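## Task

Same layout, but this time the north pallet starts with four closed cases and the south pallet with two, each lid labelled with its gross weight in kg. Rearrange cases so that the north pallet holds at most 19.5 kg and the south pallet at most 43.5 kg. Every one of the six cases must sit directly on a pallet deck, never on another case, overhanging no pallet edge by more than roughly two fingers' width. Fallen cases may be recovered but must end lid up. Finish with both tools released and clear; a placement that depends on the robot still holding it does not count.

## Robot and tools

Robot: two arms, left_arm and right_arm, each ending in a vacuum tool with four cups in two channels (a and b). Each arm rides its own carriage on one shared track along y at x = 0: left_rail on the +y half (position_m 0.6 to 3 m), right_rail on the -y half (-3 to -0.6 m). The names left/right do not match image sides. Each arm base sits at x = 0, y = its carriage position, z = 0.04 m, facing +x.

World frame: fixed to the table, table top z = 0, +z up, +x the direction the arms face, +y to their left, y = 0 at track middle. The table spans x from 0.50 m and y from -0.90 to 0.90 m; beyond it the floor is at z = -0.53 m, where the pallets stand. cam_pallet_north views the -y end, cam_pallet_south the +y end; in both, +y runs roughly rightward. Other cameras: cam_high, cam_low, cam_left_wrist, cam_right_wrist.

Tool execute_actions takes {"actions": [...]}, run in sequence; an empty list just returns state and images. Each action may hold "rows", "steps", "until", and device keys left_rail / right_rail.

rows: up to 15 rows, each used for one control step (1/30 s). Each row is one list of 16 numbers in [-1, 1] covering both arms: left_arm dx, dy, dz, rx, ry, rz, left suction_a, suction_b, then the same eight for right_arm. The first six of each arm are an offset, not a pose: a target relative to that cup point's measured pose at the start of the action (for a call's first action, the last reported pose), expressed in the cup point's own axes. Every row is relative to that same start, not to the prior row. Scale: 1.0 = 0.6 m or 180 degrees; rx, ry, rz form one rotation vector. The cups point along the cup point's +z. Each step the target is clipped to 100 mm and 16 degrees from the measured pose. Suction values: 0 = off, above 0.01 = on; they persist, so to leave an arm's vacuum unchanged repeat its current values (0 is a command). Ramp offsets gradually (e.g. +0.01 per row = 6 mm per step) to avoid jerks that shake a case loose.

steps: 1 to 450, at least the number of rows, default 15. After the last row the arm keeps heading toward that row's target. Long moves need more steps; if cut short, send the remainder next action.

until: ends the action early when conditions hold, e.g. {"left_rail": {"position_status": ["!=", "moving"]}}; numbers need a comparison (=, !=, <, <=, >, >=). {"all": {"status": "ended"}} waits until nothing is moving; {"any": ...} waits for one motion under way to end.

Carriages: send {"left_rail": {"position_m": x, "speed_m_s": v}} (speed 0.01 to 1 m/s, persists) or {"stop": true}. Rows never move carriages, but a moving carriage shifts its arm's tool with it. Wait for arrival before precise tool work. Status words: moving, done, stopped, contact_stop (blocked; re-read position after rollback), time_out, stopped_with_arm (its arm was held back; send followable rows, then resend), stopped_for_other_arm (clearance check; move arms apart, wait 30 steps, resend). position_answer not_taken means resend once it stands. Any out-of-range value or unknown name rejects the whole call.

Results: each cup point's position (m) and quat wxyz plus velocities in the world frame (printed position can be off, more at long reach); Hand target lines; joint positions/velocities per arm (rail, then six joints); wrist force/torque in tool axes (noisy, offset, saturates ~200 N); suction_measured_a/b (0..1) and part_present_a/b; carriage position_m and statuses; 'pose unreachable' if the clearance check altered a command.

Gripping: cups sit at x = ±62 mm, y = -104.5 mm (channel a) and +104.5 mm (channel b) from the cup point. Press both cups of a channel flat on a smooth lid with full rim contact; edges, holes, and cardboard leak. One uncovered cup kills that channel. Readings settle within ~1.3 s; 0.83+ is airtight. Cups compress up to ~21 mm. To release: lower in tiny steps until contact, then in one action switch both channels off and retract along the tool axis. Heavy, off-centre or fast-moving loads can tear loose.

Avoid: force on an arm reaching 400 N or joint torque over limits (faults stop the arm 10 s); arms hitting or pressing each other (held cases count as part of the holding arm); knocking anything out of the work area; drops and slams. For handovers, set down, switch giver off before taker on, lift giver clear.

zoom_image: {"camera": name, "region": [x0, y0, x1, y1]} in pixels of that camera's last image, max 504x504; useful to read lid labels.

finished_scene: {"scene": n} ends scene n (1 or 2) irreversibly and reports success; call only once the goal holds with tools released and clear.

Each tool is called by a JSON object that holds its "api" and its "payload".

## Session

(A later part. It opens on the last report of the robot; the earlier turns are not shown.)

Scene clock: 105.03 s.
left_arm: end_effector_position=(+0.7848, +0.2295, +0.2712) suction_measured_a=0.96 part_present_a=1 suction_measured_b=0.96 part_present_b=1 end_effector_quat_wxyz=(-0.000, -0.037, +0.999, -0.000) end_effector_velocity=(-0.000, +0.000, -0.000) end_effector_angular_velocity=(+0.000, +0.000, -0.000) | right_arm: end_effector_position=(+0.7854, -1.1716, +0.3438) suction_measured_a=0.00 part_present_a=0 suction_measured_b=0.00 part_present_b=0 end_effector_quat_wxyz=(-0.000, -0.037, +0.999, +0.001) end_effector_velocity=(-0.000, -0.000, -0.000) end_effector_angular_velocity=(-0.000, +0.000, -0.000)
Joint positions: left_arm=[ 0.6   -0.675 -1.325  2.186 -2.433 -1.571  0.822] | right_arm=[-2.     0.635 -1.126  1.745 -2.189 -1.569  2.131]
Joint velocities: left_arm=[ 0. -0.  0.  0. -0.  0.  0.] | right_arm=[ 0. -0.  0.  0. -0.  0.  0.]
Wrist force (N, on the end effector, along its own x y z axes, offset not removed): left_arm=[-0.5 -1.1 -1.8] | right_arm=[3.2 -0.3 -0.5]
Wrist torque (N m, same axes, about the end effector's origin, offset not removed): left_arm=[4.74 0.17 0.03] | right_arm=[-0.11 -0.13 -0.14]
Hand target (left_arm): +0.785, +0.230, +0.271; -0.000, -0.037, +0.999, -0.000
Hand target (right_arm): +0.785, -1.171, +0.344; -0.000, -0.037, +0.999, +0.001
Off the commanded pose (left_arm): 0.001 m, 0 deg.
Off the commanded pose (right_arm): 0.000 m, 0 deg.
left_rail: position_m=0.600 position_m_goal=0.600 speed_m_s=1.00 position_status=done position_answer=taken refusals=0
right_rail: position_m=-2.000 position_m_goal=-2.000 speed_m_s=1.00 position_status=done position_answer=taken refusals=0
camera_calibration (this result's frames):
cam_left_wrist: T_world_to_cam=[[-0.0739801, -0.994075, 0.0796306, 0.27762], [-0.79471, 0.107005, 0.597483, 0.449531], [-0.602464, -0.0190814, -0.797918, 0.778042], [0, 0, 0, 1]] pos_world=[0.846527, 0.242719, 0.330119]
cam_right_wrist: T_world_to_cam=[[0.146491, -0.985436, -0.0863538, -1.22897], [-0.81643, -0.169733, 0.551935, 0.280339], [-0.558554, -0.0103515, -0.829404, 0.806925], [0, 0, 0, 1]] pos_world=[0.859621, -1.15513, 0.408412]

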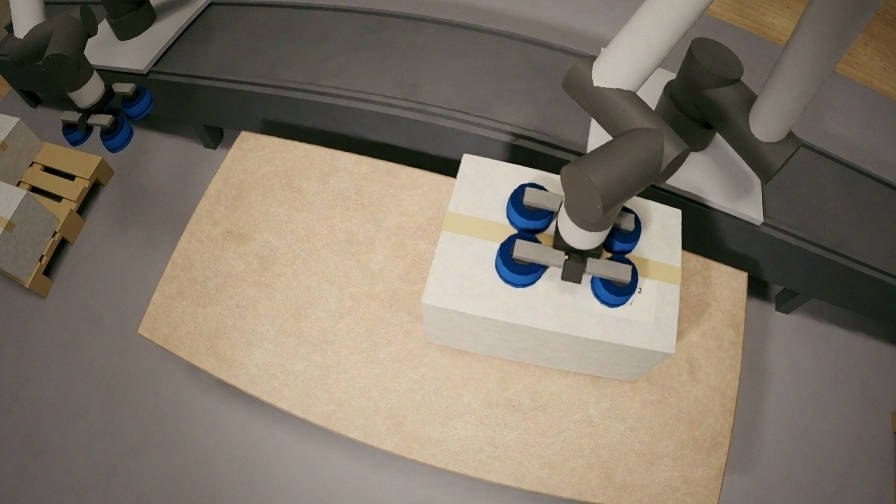

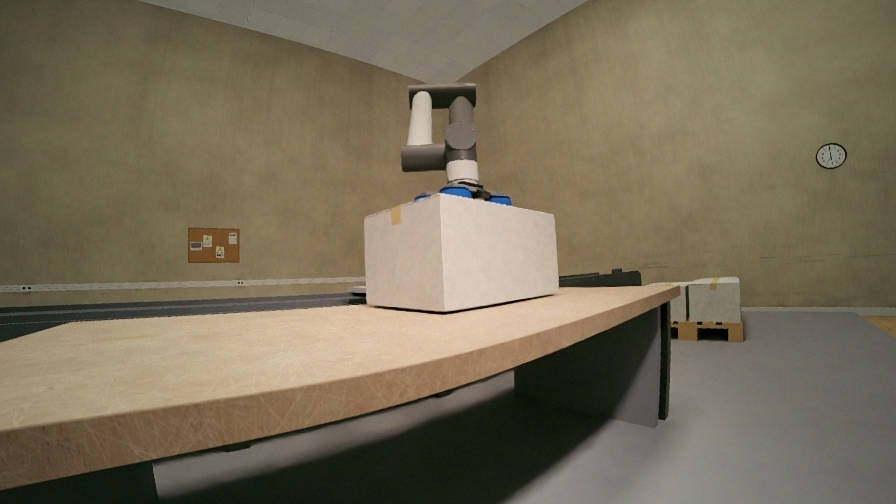

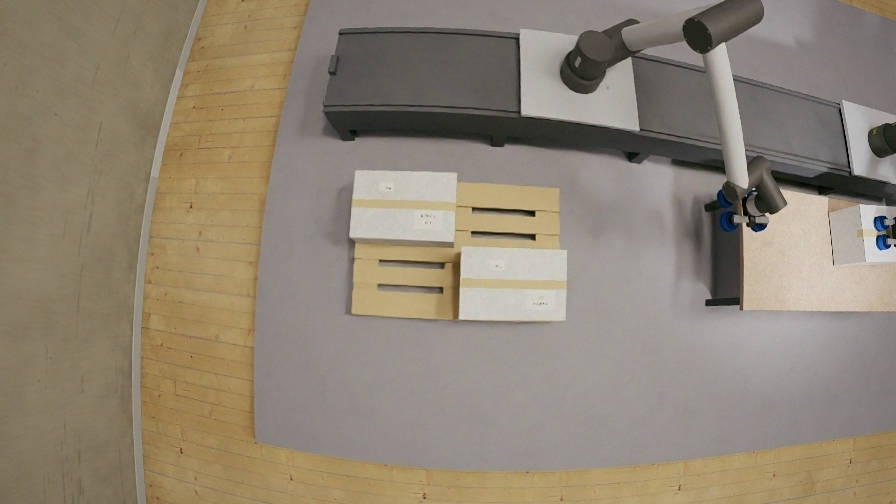

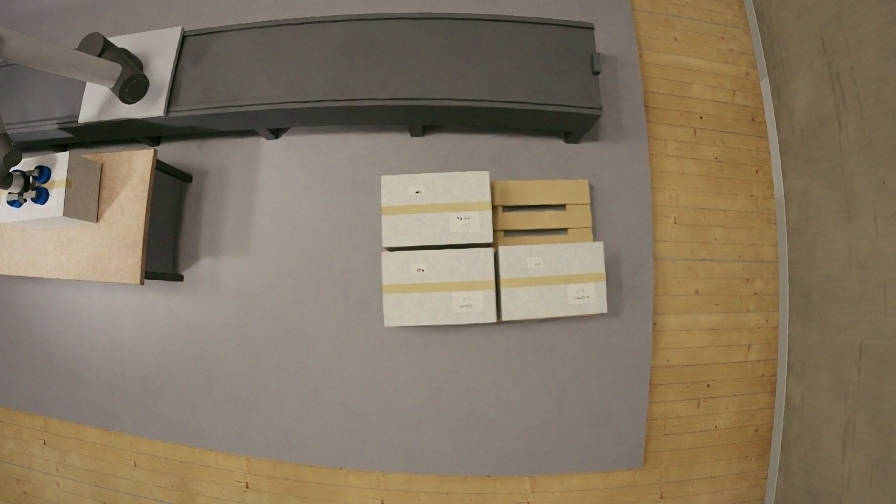

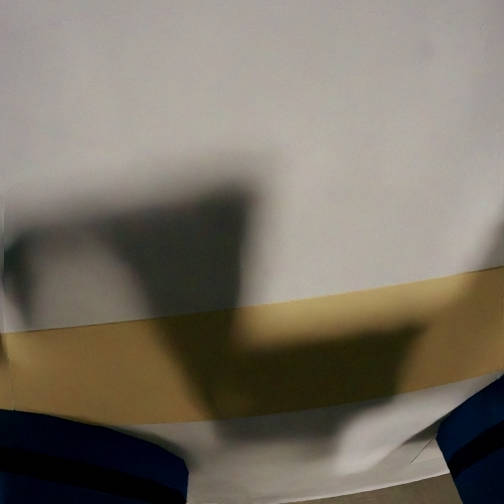

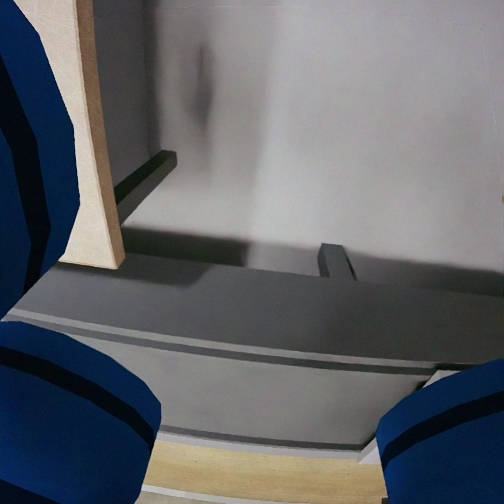

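{"api": "execute_actions", "payload": {"actions": [{"rows":[[0,0,-0.003,0,0,0,1,1,0,0,0,0,0,0,0,0],[0,0,-0.008,0,0,0,1,1,0,0,0,0,0,0,0,0],[0,0.002,-0.015,0,0,0,1,1,0,0,0,0,0,0,0,0],[0,0.006,-0.023,0,0,0,1,1,0,0,0,0,0,0,0,0],[-0.001,0.013,-0.032,0,0,0,1,1,0,0,0,0,0,0,0,0],[-0.002,0.023,-0.041,0,0,0,1,1,0,0,0,0,0,0,0,0],[-0.002,0.036,-0.049,0,0,0,1,1,0,0,0,0,0,0,0,0],[-0.004,0.052,-0.056,0,0,0,1,1,0,0,0,0,0,0,0,0],[-0.005,0.071,-0.061,0,0,0,1,1,0,0,0,0,0,0,0,0],[-0.006,0.093,-0.064,0,0,0,1,1,0,0,0,0,0,0,0,0],[-0.008,0.118,-0.065,0,0,0,1,1,0,0,0,0,0,0,0,0],[-0.01,0.146,-0.065,0,0,0,1,1,0,0,0,0,0,0,0,0],[-0.012,0.176,-0.065,0,0,0,1,1,0,0,0,0,0,0,0,0],[-0.014,0.208,-0.065,0,0,0,1,1,0,0,0,0,0,0,0,0],[-0.0607,0.8905,-0.065,0,0,0,1,1,0,0,0,0,0,0,0,0]],"steps":41},{"steps":1,"left_rail":{"position_m":3.0}}]}}

Scene clock: 108.03 s.
left_arm: end_effector_position=(+0.7751, +0.7254, +0.3094) suction_measured_a=0.96 part_present_a=1 suction_measured_b=0.96 part_present_b=1 end_effector_quat_wxyz=(+0.001, -0.040, +0.999, +0.001) end_effector_velocity=(+0.022, +0.343, +0.009) end_effector_angular_velocity=(+0.001, +0.003, -0.006) | right_arm: end_effector_position=(+0.7854, -1.1716, +0.3438) suction_measured_a=0.00 part_present_a=0 suction_measured_b=0.00 part_present_b=0 end_effector_quat_wxyz=(-0.000, -0.037, +0.999, +0.001) end_effector_velocity=(-0.000, -0.000, -0.000) end_effector_angular_velocity=(-0.000, +0.000, -0.000)
Joint positions: left_arm=[ 0.6   -0.1   -1.45   2.274 -2.396 -1.568  1.392] | right_arm=[-2.     0.635 -1.126  1.745 -2.189 -1.569  2.131]
Joint velocities: left_arm=[ 0.001  0.452  0.072 -0.105  0.035 -0.     0.458] | right_arm=[ 0. -0.  0.  0.  0.  0.  0.]
Wrist force (N, on the end effector, along its own x y z axes, offset not removed): left_arm=[-5.8 46.5 -5.2] | right_arm=[3.2 -0.4 0.5]
Wrist torque (N m, same axes, about the end effector's origin, offset not removed): left_arm=[-0.01 0.29 -0.35] | right_arm=[-0.22 -0.12 -0.17]
Hand target (left_arm): +0.779, +0.766, +0.310; +0.001, -0.038, +0.999, -0.000
Hand target (right_arm): +0.785, -1.171, +0.344; -0.000, -0.037, +0.999, +0.001
Off the commanded pose (left_arm): 0.040 m, 0 deg.
Off the commanded pose (right_arm): 0.000 m, 0 deg.
left_rail: position_m=0.600 position_m_goal=3.000 speed_m_s=1.00 position_status=moving position_answer=taken refusals=0
right_rail: position_m=-2.000 position_m_goal=-2.000 speed_m_s=1.00 position_status=done position_answer=taken refusals=0
camera_calibration (this result's frames):
cam_left_wrist: T_world_to_cam=[[-0.0690962, -0.994727, 0.0757897, 0.764696], [-0.796435, 0.100753, 0.596272, 0.372219], [-0.600764, -0.0191614, -0.799197, 0.811236], [0, 0, 0, 1]] pos_world=[0.836647, 0.738705, 0.368437]
cam_right_wrist: T_world_to_cam=[[0.146491, -0.985436, -0.0863539, -1.22897], [-0.81643, -0.169733, 0.551935, 0.280339], [-0.558554, -0.0103515, -0.829404, 0.806926], [0, 0, 0, 1]] pos_world=[0.859621, -1.15514, 0.408412]

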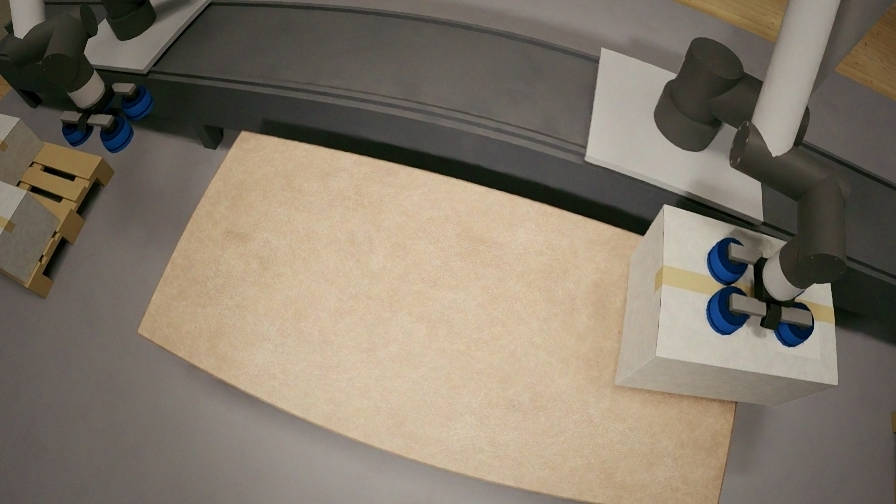

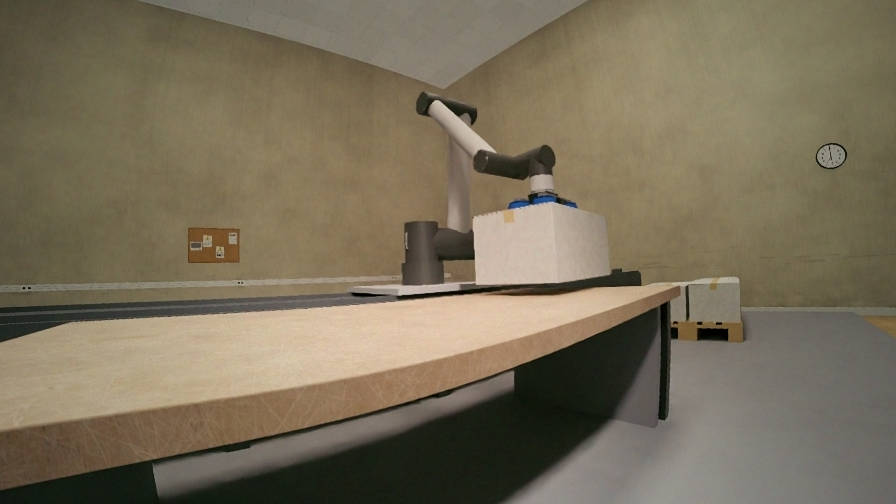

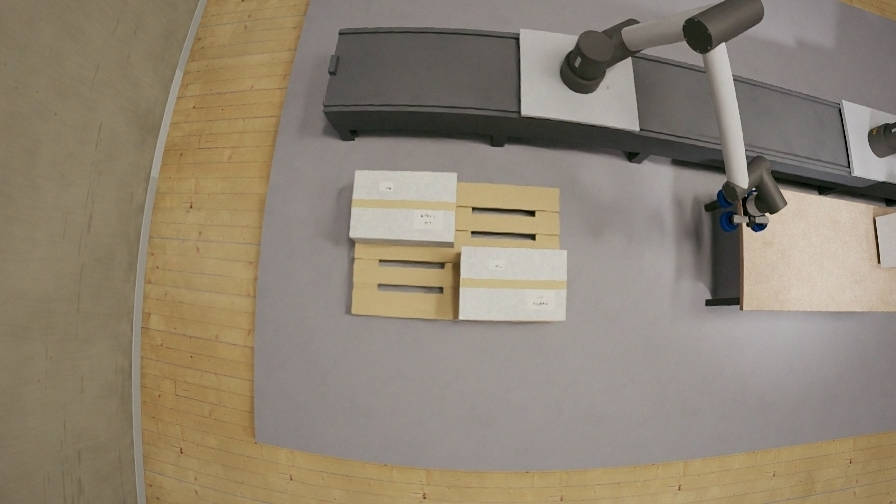

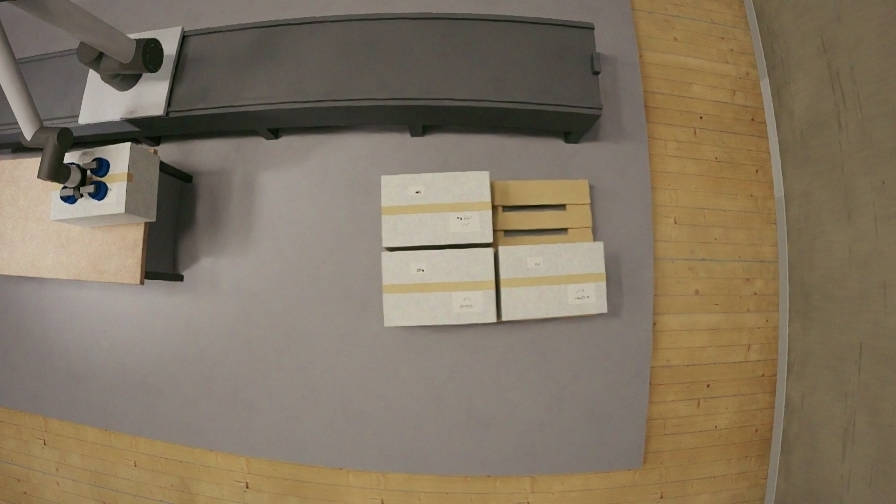

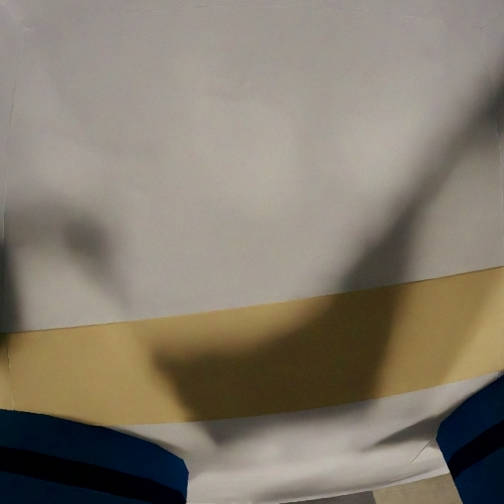

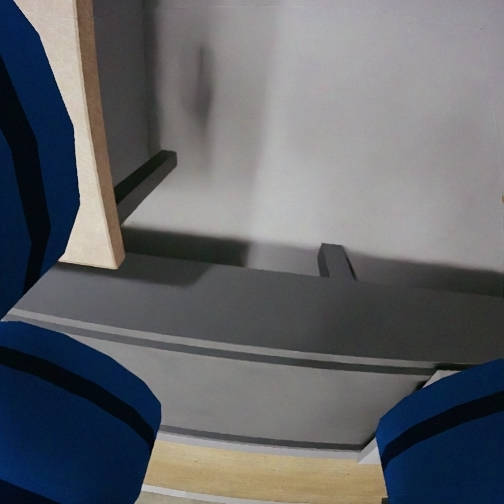

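{"api": "execute_actions", "payload": {"actions": []}}

Scene clock: 108.80 s.
left_arm: end_effector_position=(+0.7791, +1.2702, +0.3102) suction_measured_a=0.96 part_present_a=1 suction_measured_b=0.96 part_present_b=1 end_effector_quat_wxyz=(+0.001, -0.038, +0.999, -0.000) end_effector_velocity=(+0.000, +1.000, +0.000) end_effector_angular_velocity=(-0.000, -0.000, +0.000) | right_arm: end_effector_position=(+0.7854, -1.1716, +0.3438) suction_measured_a=0.00 part_present_a=0 suction_measured_b=0.00 part_present_b=0 end_effector_quat_wxyz=(-0.000, -0.037, +0.999, +0.001) end_effector_velocity=(-0.000, +0.000, +0.000) end_effector_angular_velocity=(+0.000, -0.000, +0.000)
Joint positions: left_arm=[ 1.107 -0.048 -1.439  2.259 -2.392 -1.571  1.446] | right_arm=[-2.     0.635 -1.126  1.745 -2.189 -1.569  2.131]
Joint velocities: left_arm=[ 1.  0.  0. -0.  0.  0.  0.] | right_arm=[ 0.  0. -0.  0. -0. -0. -0.]
Wrist force (N, on the end effector, along its own x y z axes, offset not removed): left_arm=[-1.3 -5.2 -0.2] | right_arm=[3.8 1.2 0.9]
Wrist torque (N m, same axes, about the end effector's origin, offset not removed): left_arm=[4.58 -0.09 -0.06] | right_arm=[0.05 -0.11 -0.08]
Hand target (left_arm): +0.779, +1.330, +0.310; +0.001, -0.038, +0.999, -0.000
Hand target (right_arm): +0.785, -1.171, +0.344; -0.000, -0.037, +0.999, +0.001
Off the commanded pose (left_arm): 0.003 m, 0 deg.
Off the commanded pose (right_arm): 0.000 m, 0 deg.
left_rail: position_m=1.107 position_m_goal=3.000 speed_m_s=1.00 position_status=moving position_answer=taken refusals=0
right_rail: position_m=-2.000 position_m_goal=-2.000 speed_m_s=1.00 position_status=done position_answer=taken refusals=0
camera_calibration (this result's frames):
cam_left_wrist: T_world_to_cam=[[-0.0720945, -0.994279, 0.0788167, 1.30763], [-0.795696, 0.104982, 0.596529, 0.314035], [-0.60139, -0.0197077, -0.798712, 0.825755], [0, 0, 0, 1]] pos_world=[0.840751, 1.28346, 0.369146]
cam_right_wrist: T_world_to_cam=[[0.146491, -0.985436, -0.0863539, -1.22897], [-0.81643, -0.169733, 0.551935, 0.280338], [-0.558554, -0.0103516, -0.829404, 0.806925], [0, 0, 0, 1]] pos_world=[0.859621, -1.15514, 0.408412]

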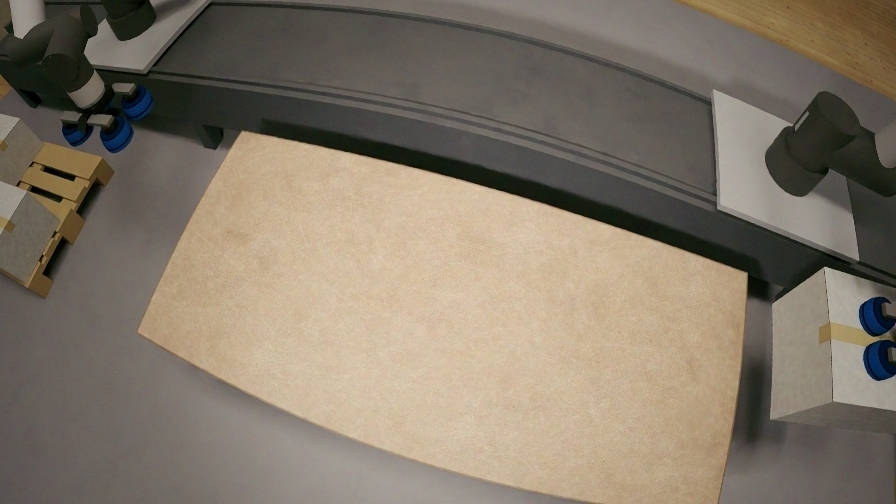

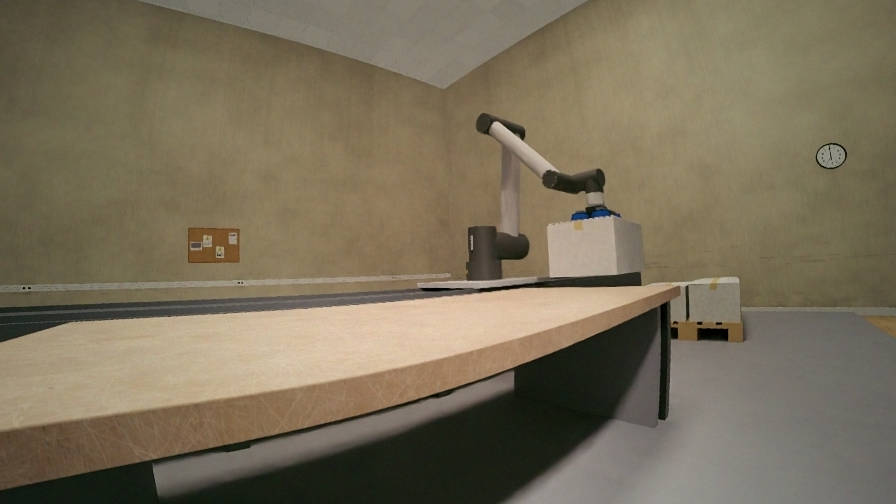

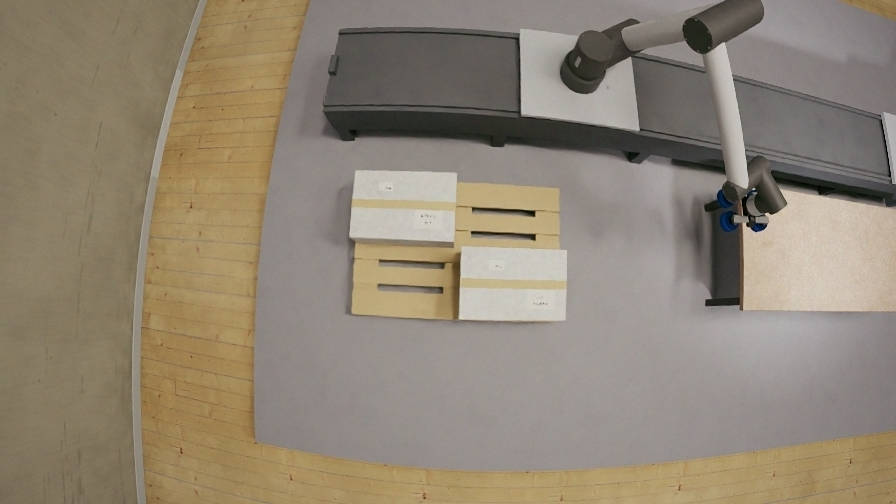

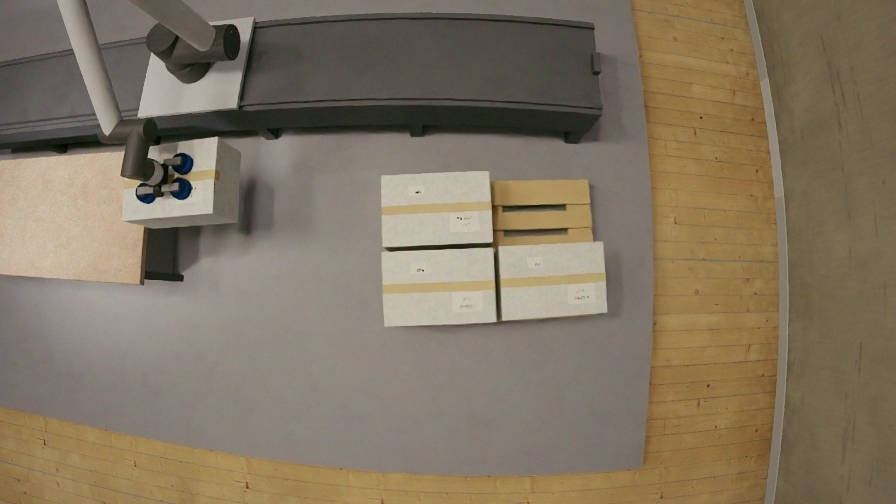

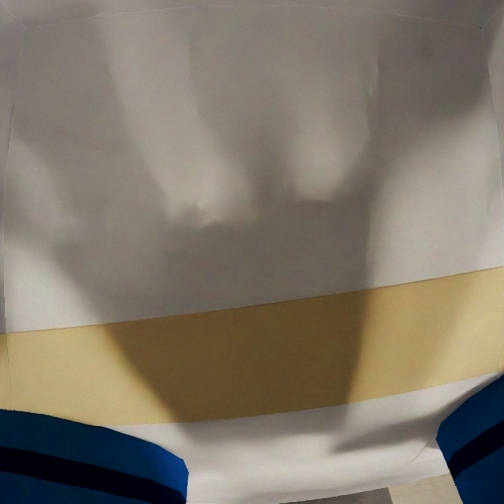

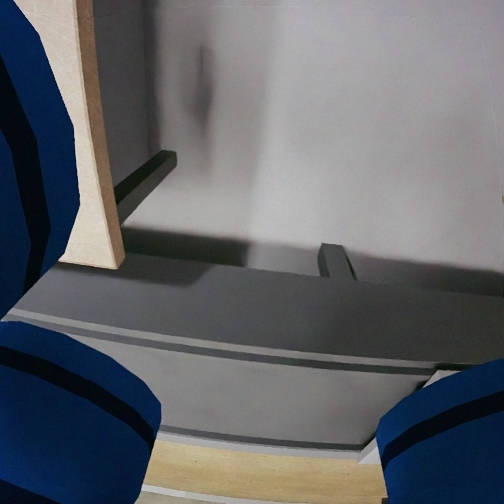

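{"api": "execute_actions", "payload": {"actions": [{"rows":[[0,0,0.006,0,0,0,1,1,0,0,0,0,0,0,0,0],[-0.001,0,0.018,0,0,0,1,1,0,0,0,0,0,0,0,0],[-0.002,0,0.036,0,0.0003,0.0003,1,1,0,0,0,0,0,0,0,0],[-0.003,0,0.058,0,0.0006,0.0006,1,1,0,0,0,0,0,0,0,0],[-0.004,0,0.082,0,0.0006,0.0006,1,1,0,0,0,0,0,0,0,0],[-0.004,0,0.106,0,0.0006,0.0006,1,1,0,0,0,0,0,0,0,0],[-0.004,0,0.13,0,0.0006,0.0006,1,1,0,0,0,0,0,0,0,0],[-0.004,0,0.15,0,0.0006,0.0006,1,1,0,0,0,0,0,0,0,0]],"steps":8}]}}

{"api": "execute_actions", "payload": {"actions": []}}

Scene clock: 110.20 s.
left_arm: end_effector_position=(+0.7789, +2.6702, +0.2759) suction_measured_a=0.96 part_present_a=1 suction_measured_b=0.96 part_present_b=1 end_effector_quat_wxyz=(-0.001, -0.038, +0.999, +0.000) end_effector_velocity=(-0.016, +1.001, -0.309) end_effector_angular_velocity=(+0.002, +0.043, -0.005) | right_arm: end_effector_position=(+0.7854, -1.1716, +0.3438) suction_measured_a=0.00 part_present_a=0 suction_measured_b=0.00 part_present_b=0 end_effector_quat_wxyz=(-0.000, -0.037, +0.999, +0.001) end_effector_velocity=(+0.000, -0.000, -0.000) end_effector_angular_velocity=(-0.000, +0.000, -0.000)
Joint positions: left_arm=[ 2.507 -0.048 -1.4    2.279 -2.447 -1.571  1.448] | right_arm=[-2.     0.635 -1.126  1.745 -2.189 -1.569  2.131]
Joint velocities: left_arm=[ 1.     0.     0.352  0.188 -0.497 -0.     0.005] | right_arm=[ 0. -0.  0. -0.  0. -0.  0.]
Wrist force (N, on the end effector, along its own x y z axes, offset not removed): left_arm=[-0.9 -2.9 -14.9] | right_arm=[4.7 -1.2 -0.2]
Wrist torque (N m, same axes, about the end effector's origin, offset not removed): left_arm=[4.26 -0.62 0.17] | right_arm=[-0.25 -0.32 -0.12]
Hand target (left_arm): +0.776, +2.730, +0.225; -0.003, -0.037, +0.999, +0.000
Hand target (right_arm): +0.785, -1.171, +0.344; -0.000, -0.037, +0.999, +0.001
Off the commanded pose (left_arm): 0.056 m, 0 deg.
Off the commanded pose (right_arm): 0.000 m, 0 deg.
left_rail: position_m=2.507 position_m_goal=3.000 speed_m_s=1.00 position_status=moving position_answer=taken refusals=0
right_rail: position_m=-2.000 position_m_goal=-2.000 speed_m_s=1.00 position_status=done position_answer=taken refusals=0
camera_calibration (this result's frames):
cam_left_wrist: T_world_to_cam=[[-0.0730301, -0.994203, 0.078913, 2.70287], [-0.793299, 0.105861, 0.599558, 0.182272], [-0.604436, -0.0188158, -0.796431, 0.825288], [0, 0, 0, 1]] pos_world=[0.840822, 2.68344, 0.334711]
cam_right_wrist: T_world_to_cam=[[0.146491, -0.985436, -0.0863539, -1.22897], [-0.81643, -0.169733, 0.551935, 0.280338], [-0.558554, -0.0103515, -0.829404, 0.806925], [0, 0, 0, 1]] pos_world=[0.859621, -1.15513, 0.408412]

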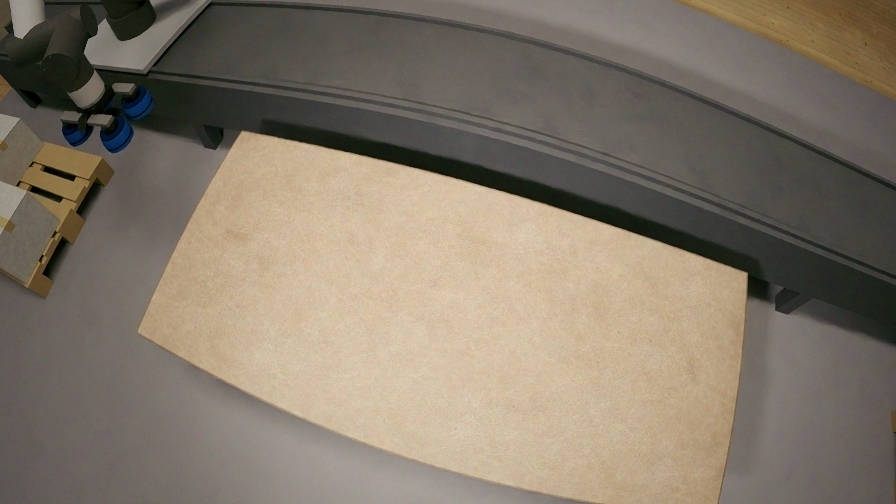

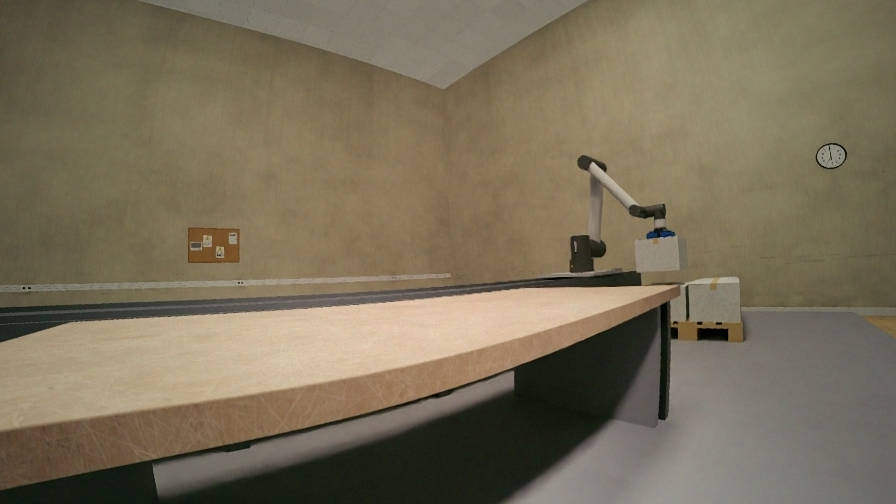

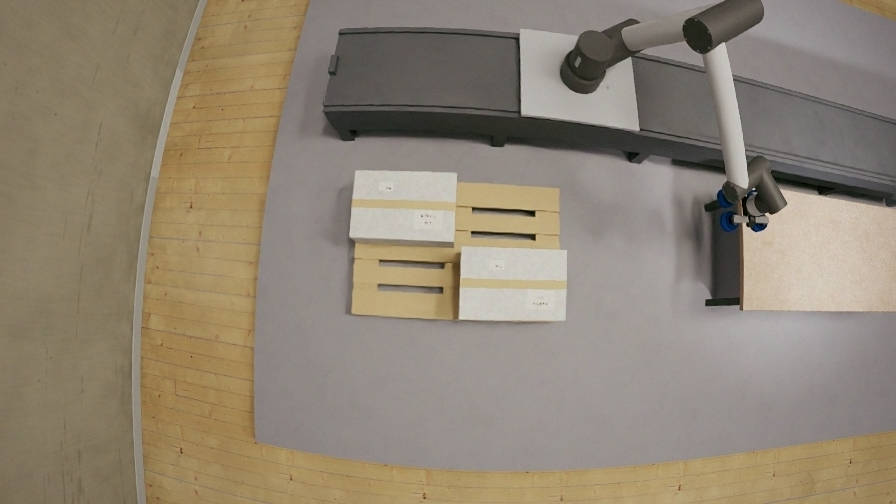

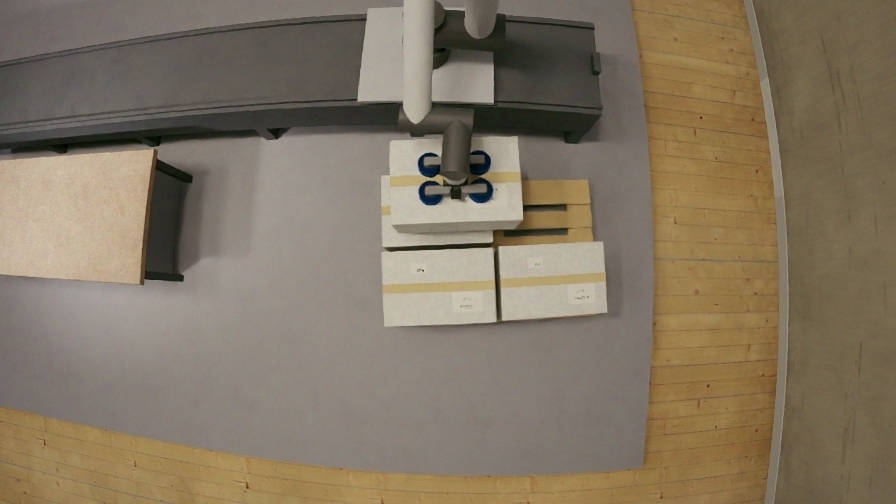

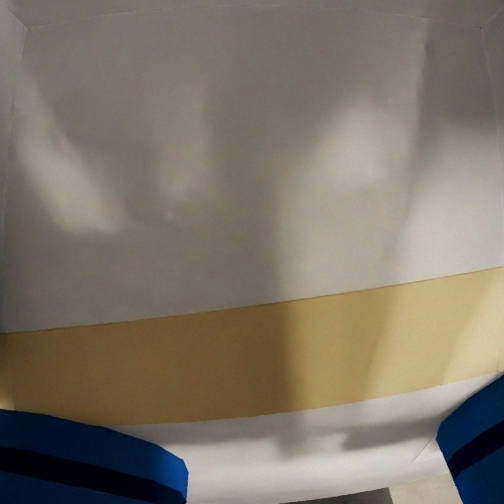

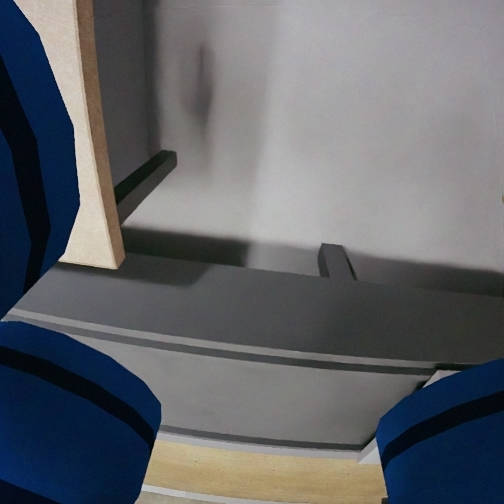

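Scene clock: 110.20 s.
left_arm: end_effector_position=(+0.7789, +2.6702, +0.2759) suction_measured_a=0.96 part_present_a=1 suction_measured_b=0.96 part_present_b=1 end_effector_quat_wxyz=(-0.001, -0.038, +0.999, +0.000) end_effector_velocity=(-0.016, +1.001, -0.309) end_effector_angular_velocity=(+0.002, +0.043, -0.005) | right_arm: end_effector_position=(+0.7854, -1.1716, +0.3438) suction_measured_a=0.00 part_present_a=0 suction_measured_b=0.00 part_present_b=0 end_effector_quat_wxyz=(-0.000, -0.037, +0.999, +0.001) end_effector_velocity=(+0.000, -0.000, -0.000) end_effector_angular_velocity=(-0.000, +0.000, -0.000)
Joint positions: left_arm=[ 2.507 -0.048 -1.4    2.279 -2.447 -1.571  1.448] | right_arm=[-2.     0.635 -1.126  1.745 -2.189 -1.569  2.131]
Joint velocities: left_arm=[ 1.     0.     0.352  0.188 -0.497 -0.     0.005] | right_arm=[ 0. -0.  0. -0.  0. -0.  0.]
Wrist force (N, on the end effector, along its own x y z axes, offset not removed): left_arm=[-0.9 -2.9 -14.9] | right_arm=[4.7 -1.2 -0.2]
Wrist torque (N m, same axes, about the end effector's origin, offset not removed): left_arm=[4.26 -0.62 0.17] | right_arm=[-0.25 -0.32 -0.12]
Hand target (left_arm): +0.776, +2.730, +0.225; -0.003, -0.037, +0.999, +0.000
Hand target (right_arm): +0.785, -1.171, +0.344; -0.000, -0.037, +0.999, +0.001
Off the commanded pose (left_arm): 0.056 m, 0 deg.
Off the commanded pose (right_arm): 0.000 m, 0 deg.
left_rail: position_m=2.507 position_m_goal=3.000 speed_m_s=1.00 position_status=moving position_answer=taken refusals=0
right_rail: position_m=-2.000 position_m_goal=-2.000 speed_m_s=1.00 position_status=done position_answer=taken refusals=0
camera_calibration (this result's frames):
cam_left_wrist: T_world_to_cam=[[-0.0730301, -0.994203, 0.078913, 2.70287], [-0.793299, 0.105861, 0.599558, 0.182272], [-0.604436, -0.0188158, -0.796431, 0.825288], [0, 0, 0, 1]] pos_world=[0.840822, 2.68344, 0.334711]
cam_right_wrist: T_world_to_cam=[[0.146491, -0.985436, -0.0863539, -1.22897], [-0.81643, -0.169733, 0.551935, 0.280338], [-0.558554, -0.0103515, -0.829404, 0.806925], [0, 0, 0, 1]] pos_world=[0.859621, -1.15513, 0.408412]

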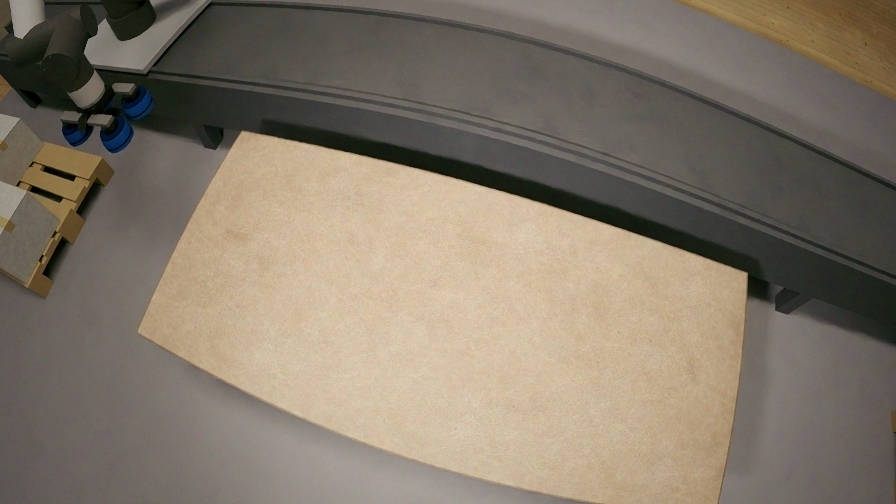

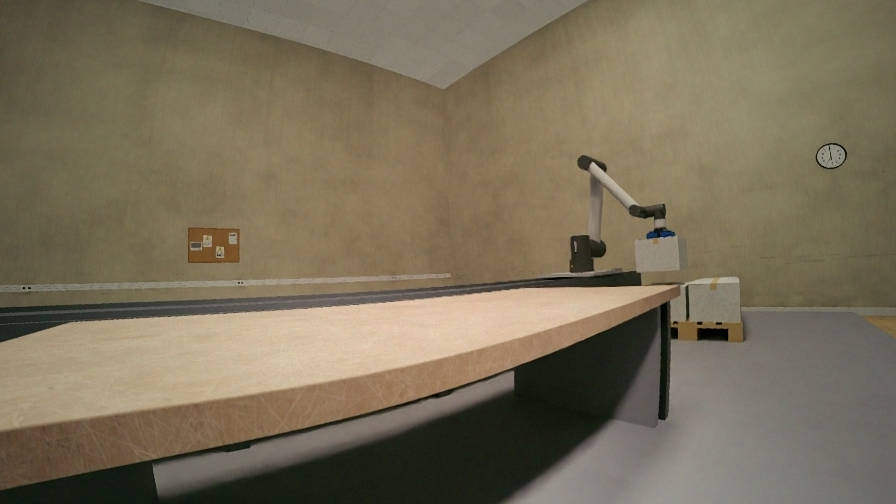

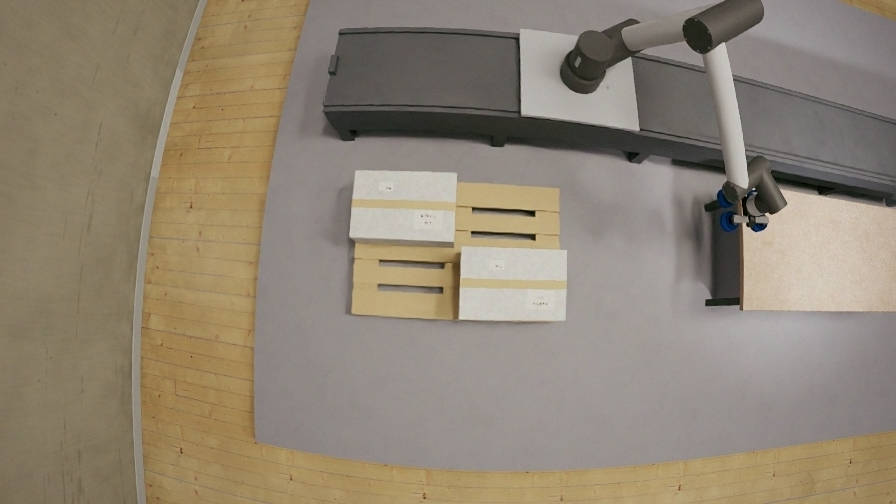

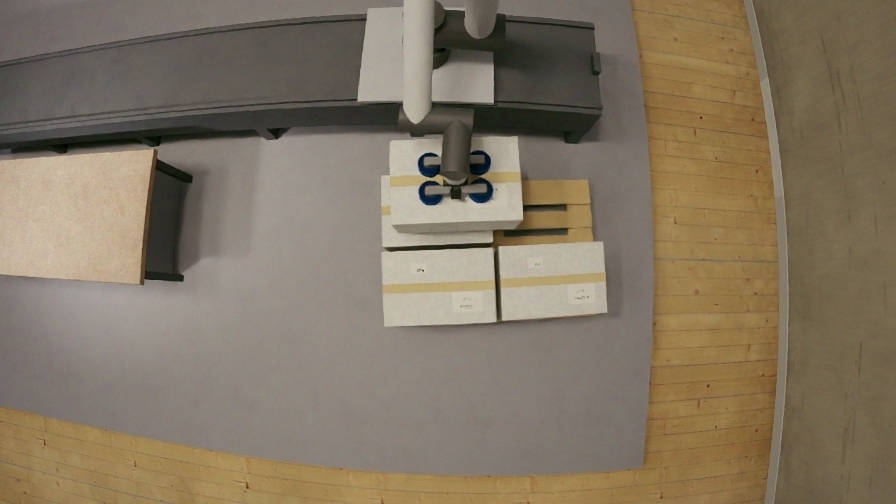

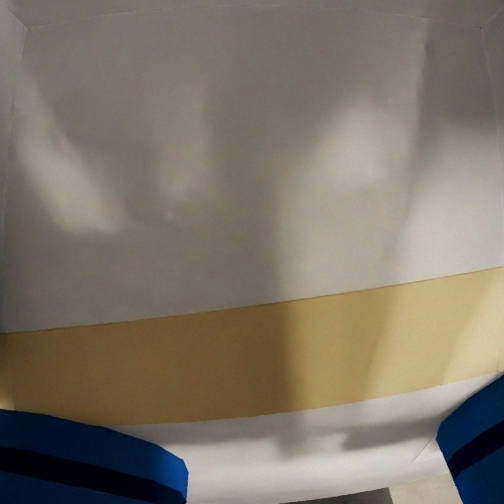

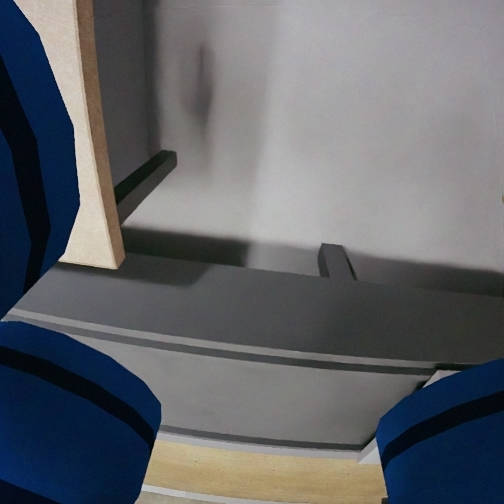

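{"api": "execute_actions", "payload": {"actions": [{"steps":2}]}}

Scene clock: 110.90 s.
left_arm: end_effector_position=(+0.7766, +3.1619, +0.2245) suction_measured_a=0.96 part_present_a=1 suction_measured_b=0.96 part_present_b=1 end_effector_quat_wxyz=(-0.003, -0.037, +0.999, +0.000) end_effector_velocity=(+0.025, +0.091, -0.026) end_effector_angular_velocity=(-0.001, -0.022, -0.001) | right_arm: end_effector_position=(+0.7854, -1.1716, +0.3438) suction_measured_a=0.00 part_present_a=0 suction_measured_b=0.00 part_present_b=0 end_effector_quat_wxyz=(-0.000, -0.037, +0.999, +0.001) end_effector_velocity=(+0.000, -0.000, -0.000) end_effector_angular_velocity=(-0.000, +0.000, -0.000)
Joint positions: left_arm=[ 2.998 -0.048 -1.338  2.309 -2.536 -1.571  1.448] | right_arm=[-2.     0.635 -1.126  1.745 -2.189 -1.569  2.131]
Joint velocities: left_arm=[ 0.091  0.002  0.054 -0.01  -0.067  0.     0.003] | right_arm=[ 0. -0.  0. -0. -0. -0.  0.]
Wrist force (N, on the end effector, along its own x y z axes, offset not removed): left_arm=[13.4 25.9 -14.3] | right_arm=[3.1 0.0 0.6]
Wrist torque (N m, same axes, about the end effector's origin, offset not removed): left_arm=[2.14 0.37 -0.53] | right_arm=[-0.09 -0.06 -0.11]
Hand target (left_arm): +0.782, +3.164, +0.220; -0.000, -0.037, +0.999, -0.000
Hand target (right_arm): +0.785, -1.171, +0.344; -0.000, -0.037, +0.999, +0.001
Off the commanded pose (left_arm): 0.007 m, 0 deg.
Off the commanded pose (right_arm): 0.000 m, 0 deg.
left_rail: position_m=2.998 position_m_goal=3.000 speed_m_s=1.00 position_status=moving position_answer=taken refusals=0
right_rail: position_m=-2.000 position_m_goal=-2.000 speed_m_s=1.00 position_status=done position_answer=taken refusals=0
camera_calibration (this result's frames):
cam_left_wrist: T_world_to_cam=[[-0.0732658, -0.994168, 0.0791392, 3.19564], [-0.791516, 0.10624, 0.601843, 0.156112], [-0.606741, -0.0185454, -0.794683, 0.792705], [0, 0, 0, 1]] pos_world=[0.838663, 3.17511, 0.283095]
cam_right_wrist: T_world_to_cam=[[0.146491, -0.985436, -0.0863538, -1.22897], [-0.81643, -0.169733, 0.551935, 0.280339], [-0.558554, -0.0103514, -0.829404, 0.806926], [0, 0, 0, 1]] pos_world=[0.859621, -1.15514, 0.408412]

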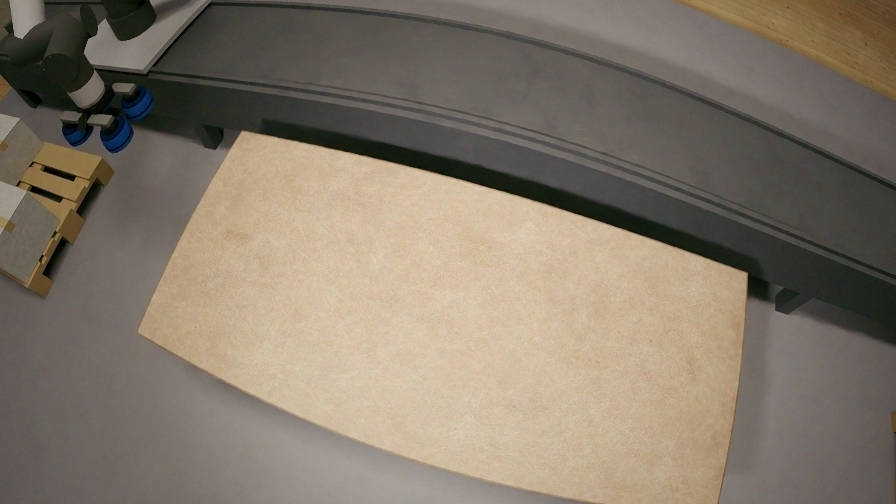

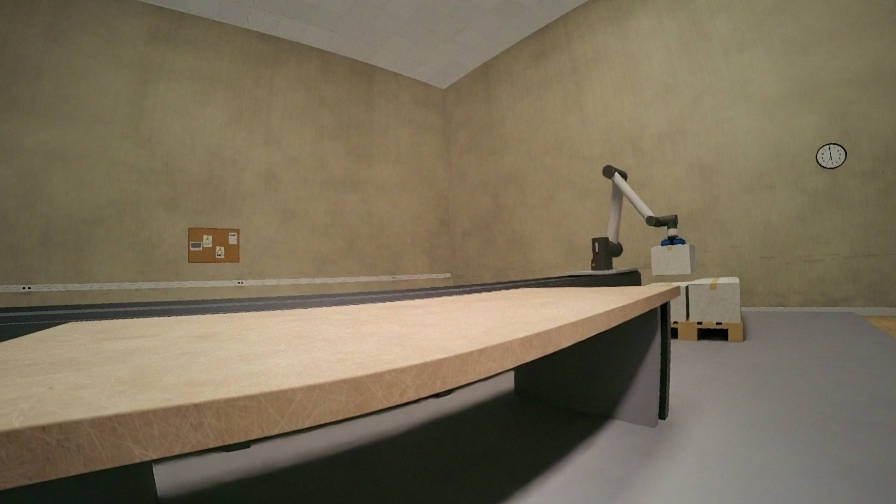

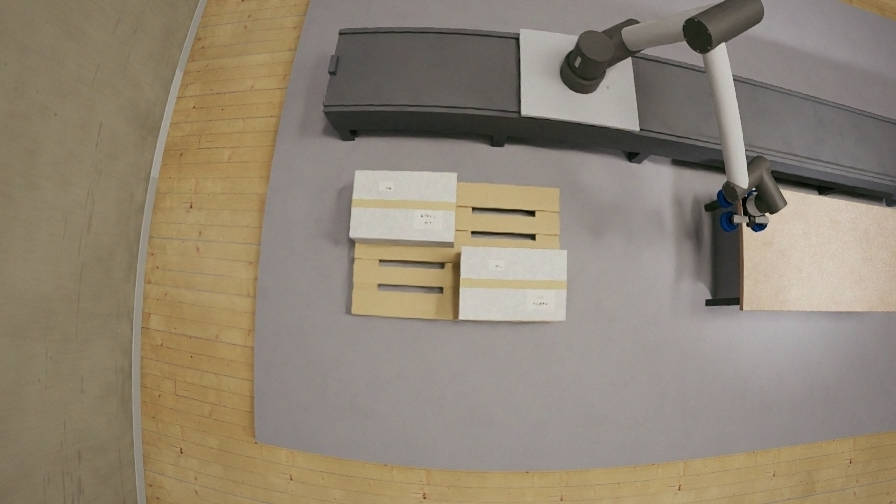

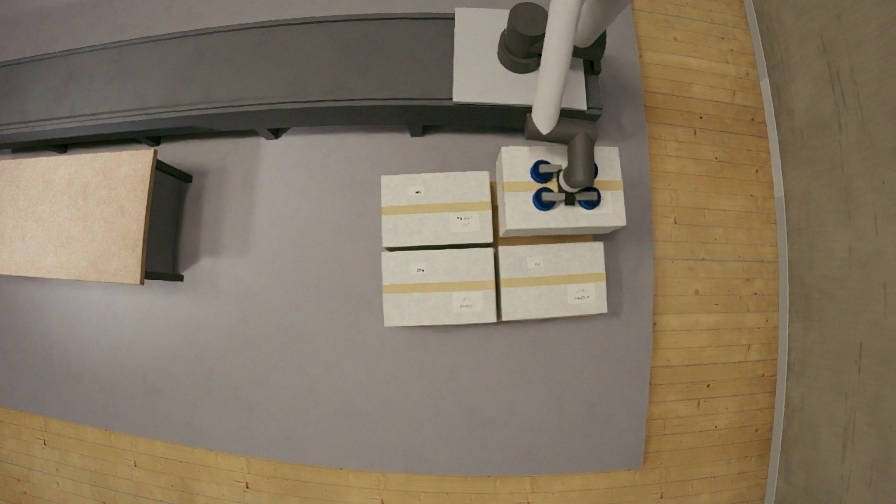

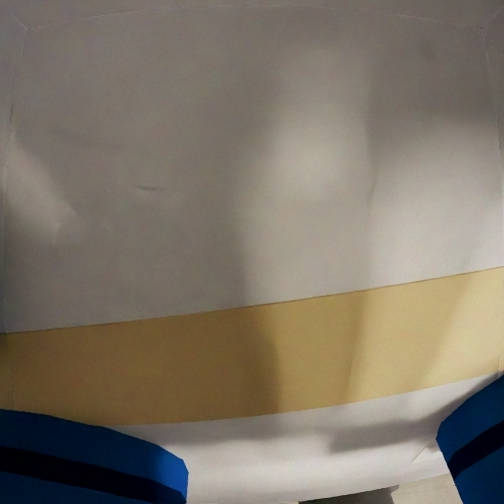

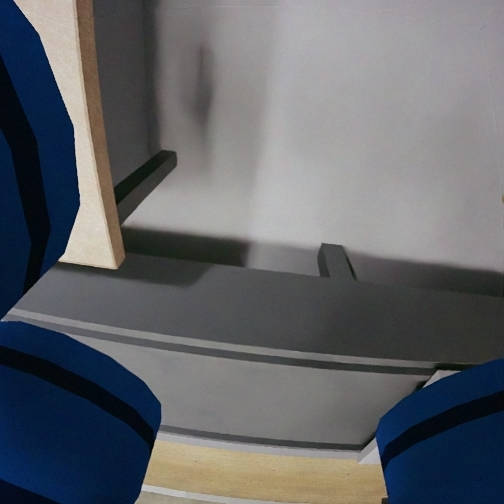

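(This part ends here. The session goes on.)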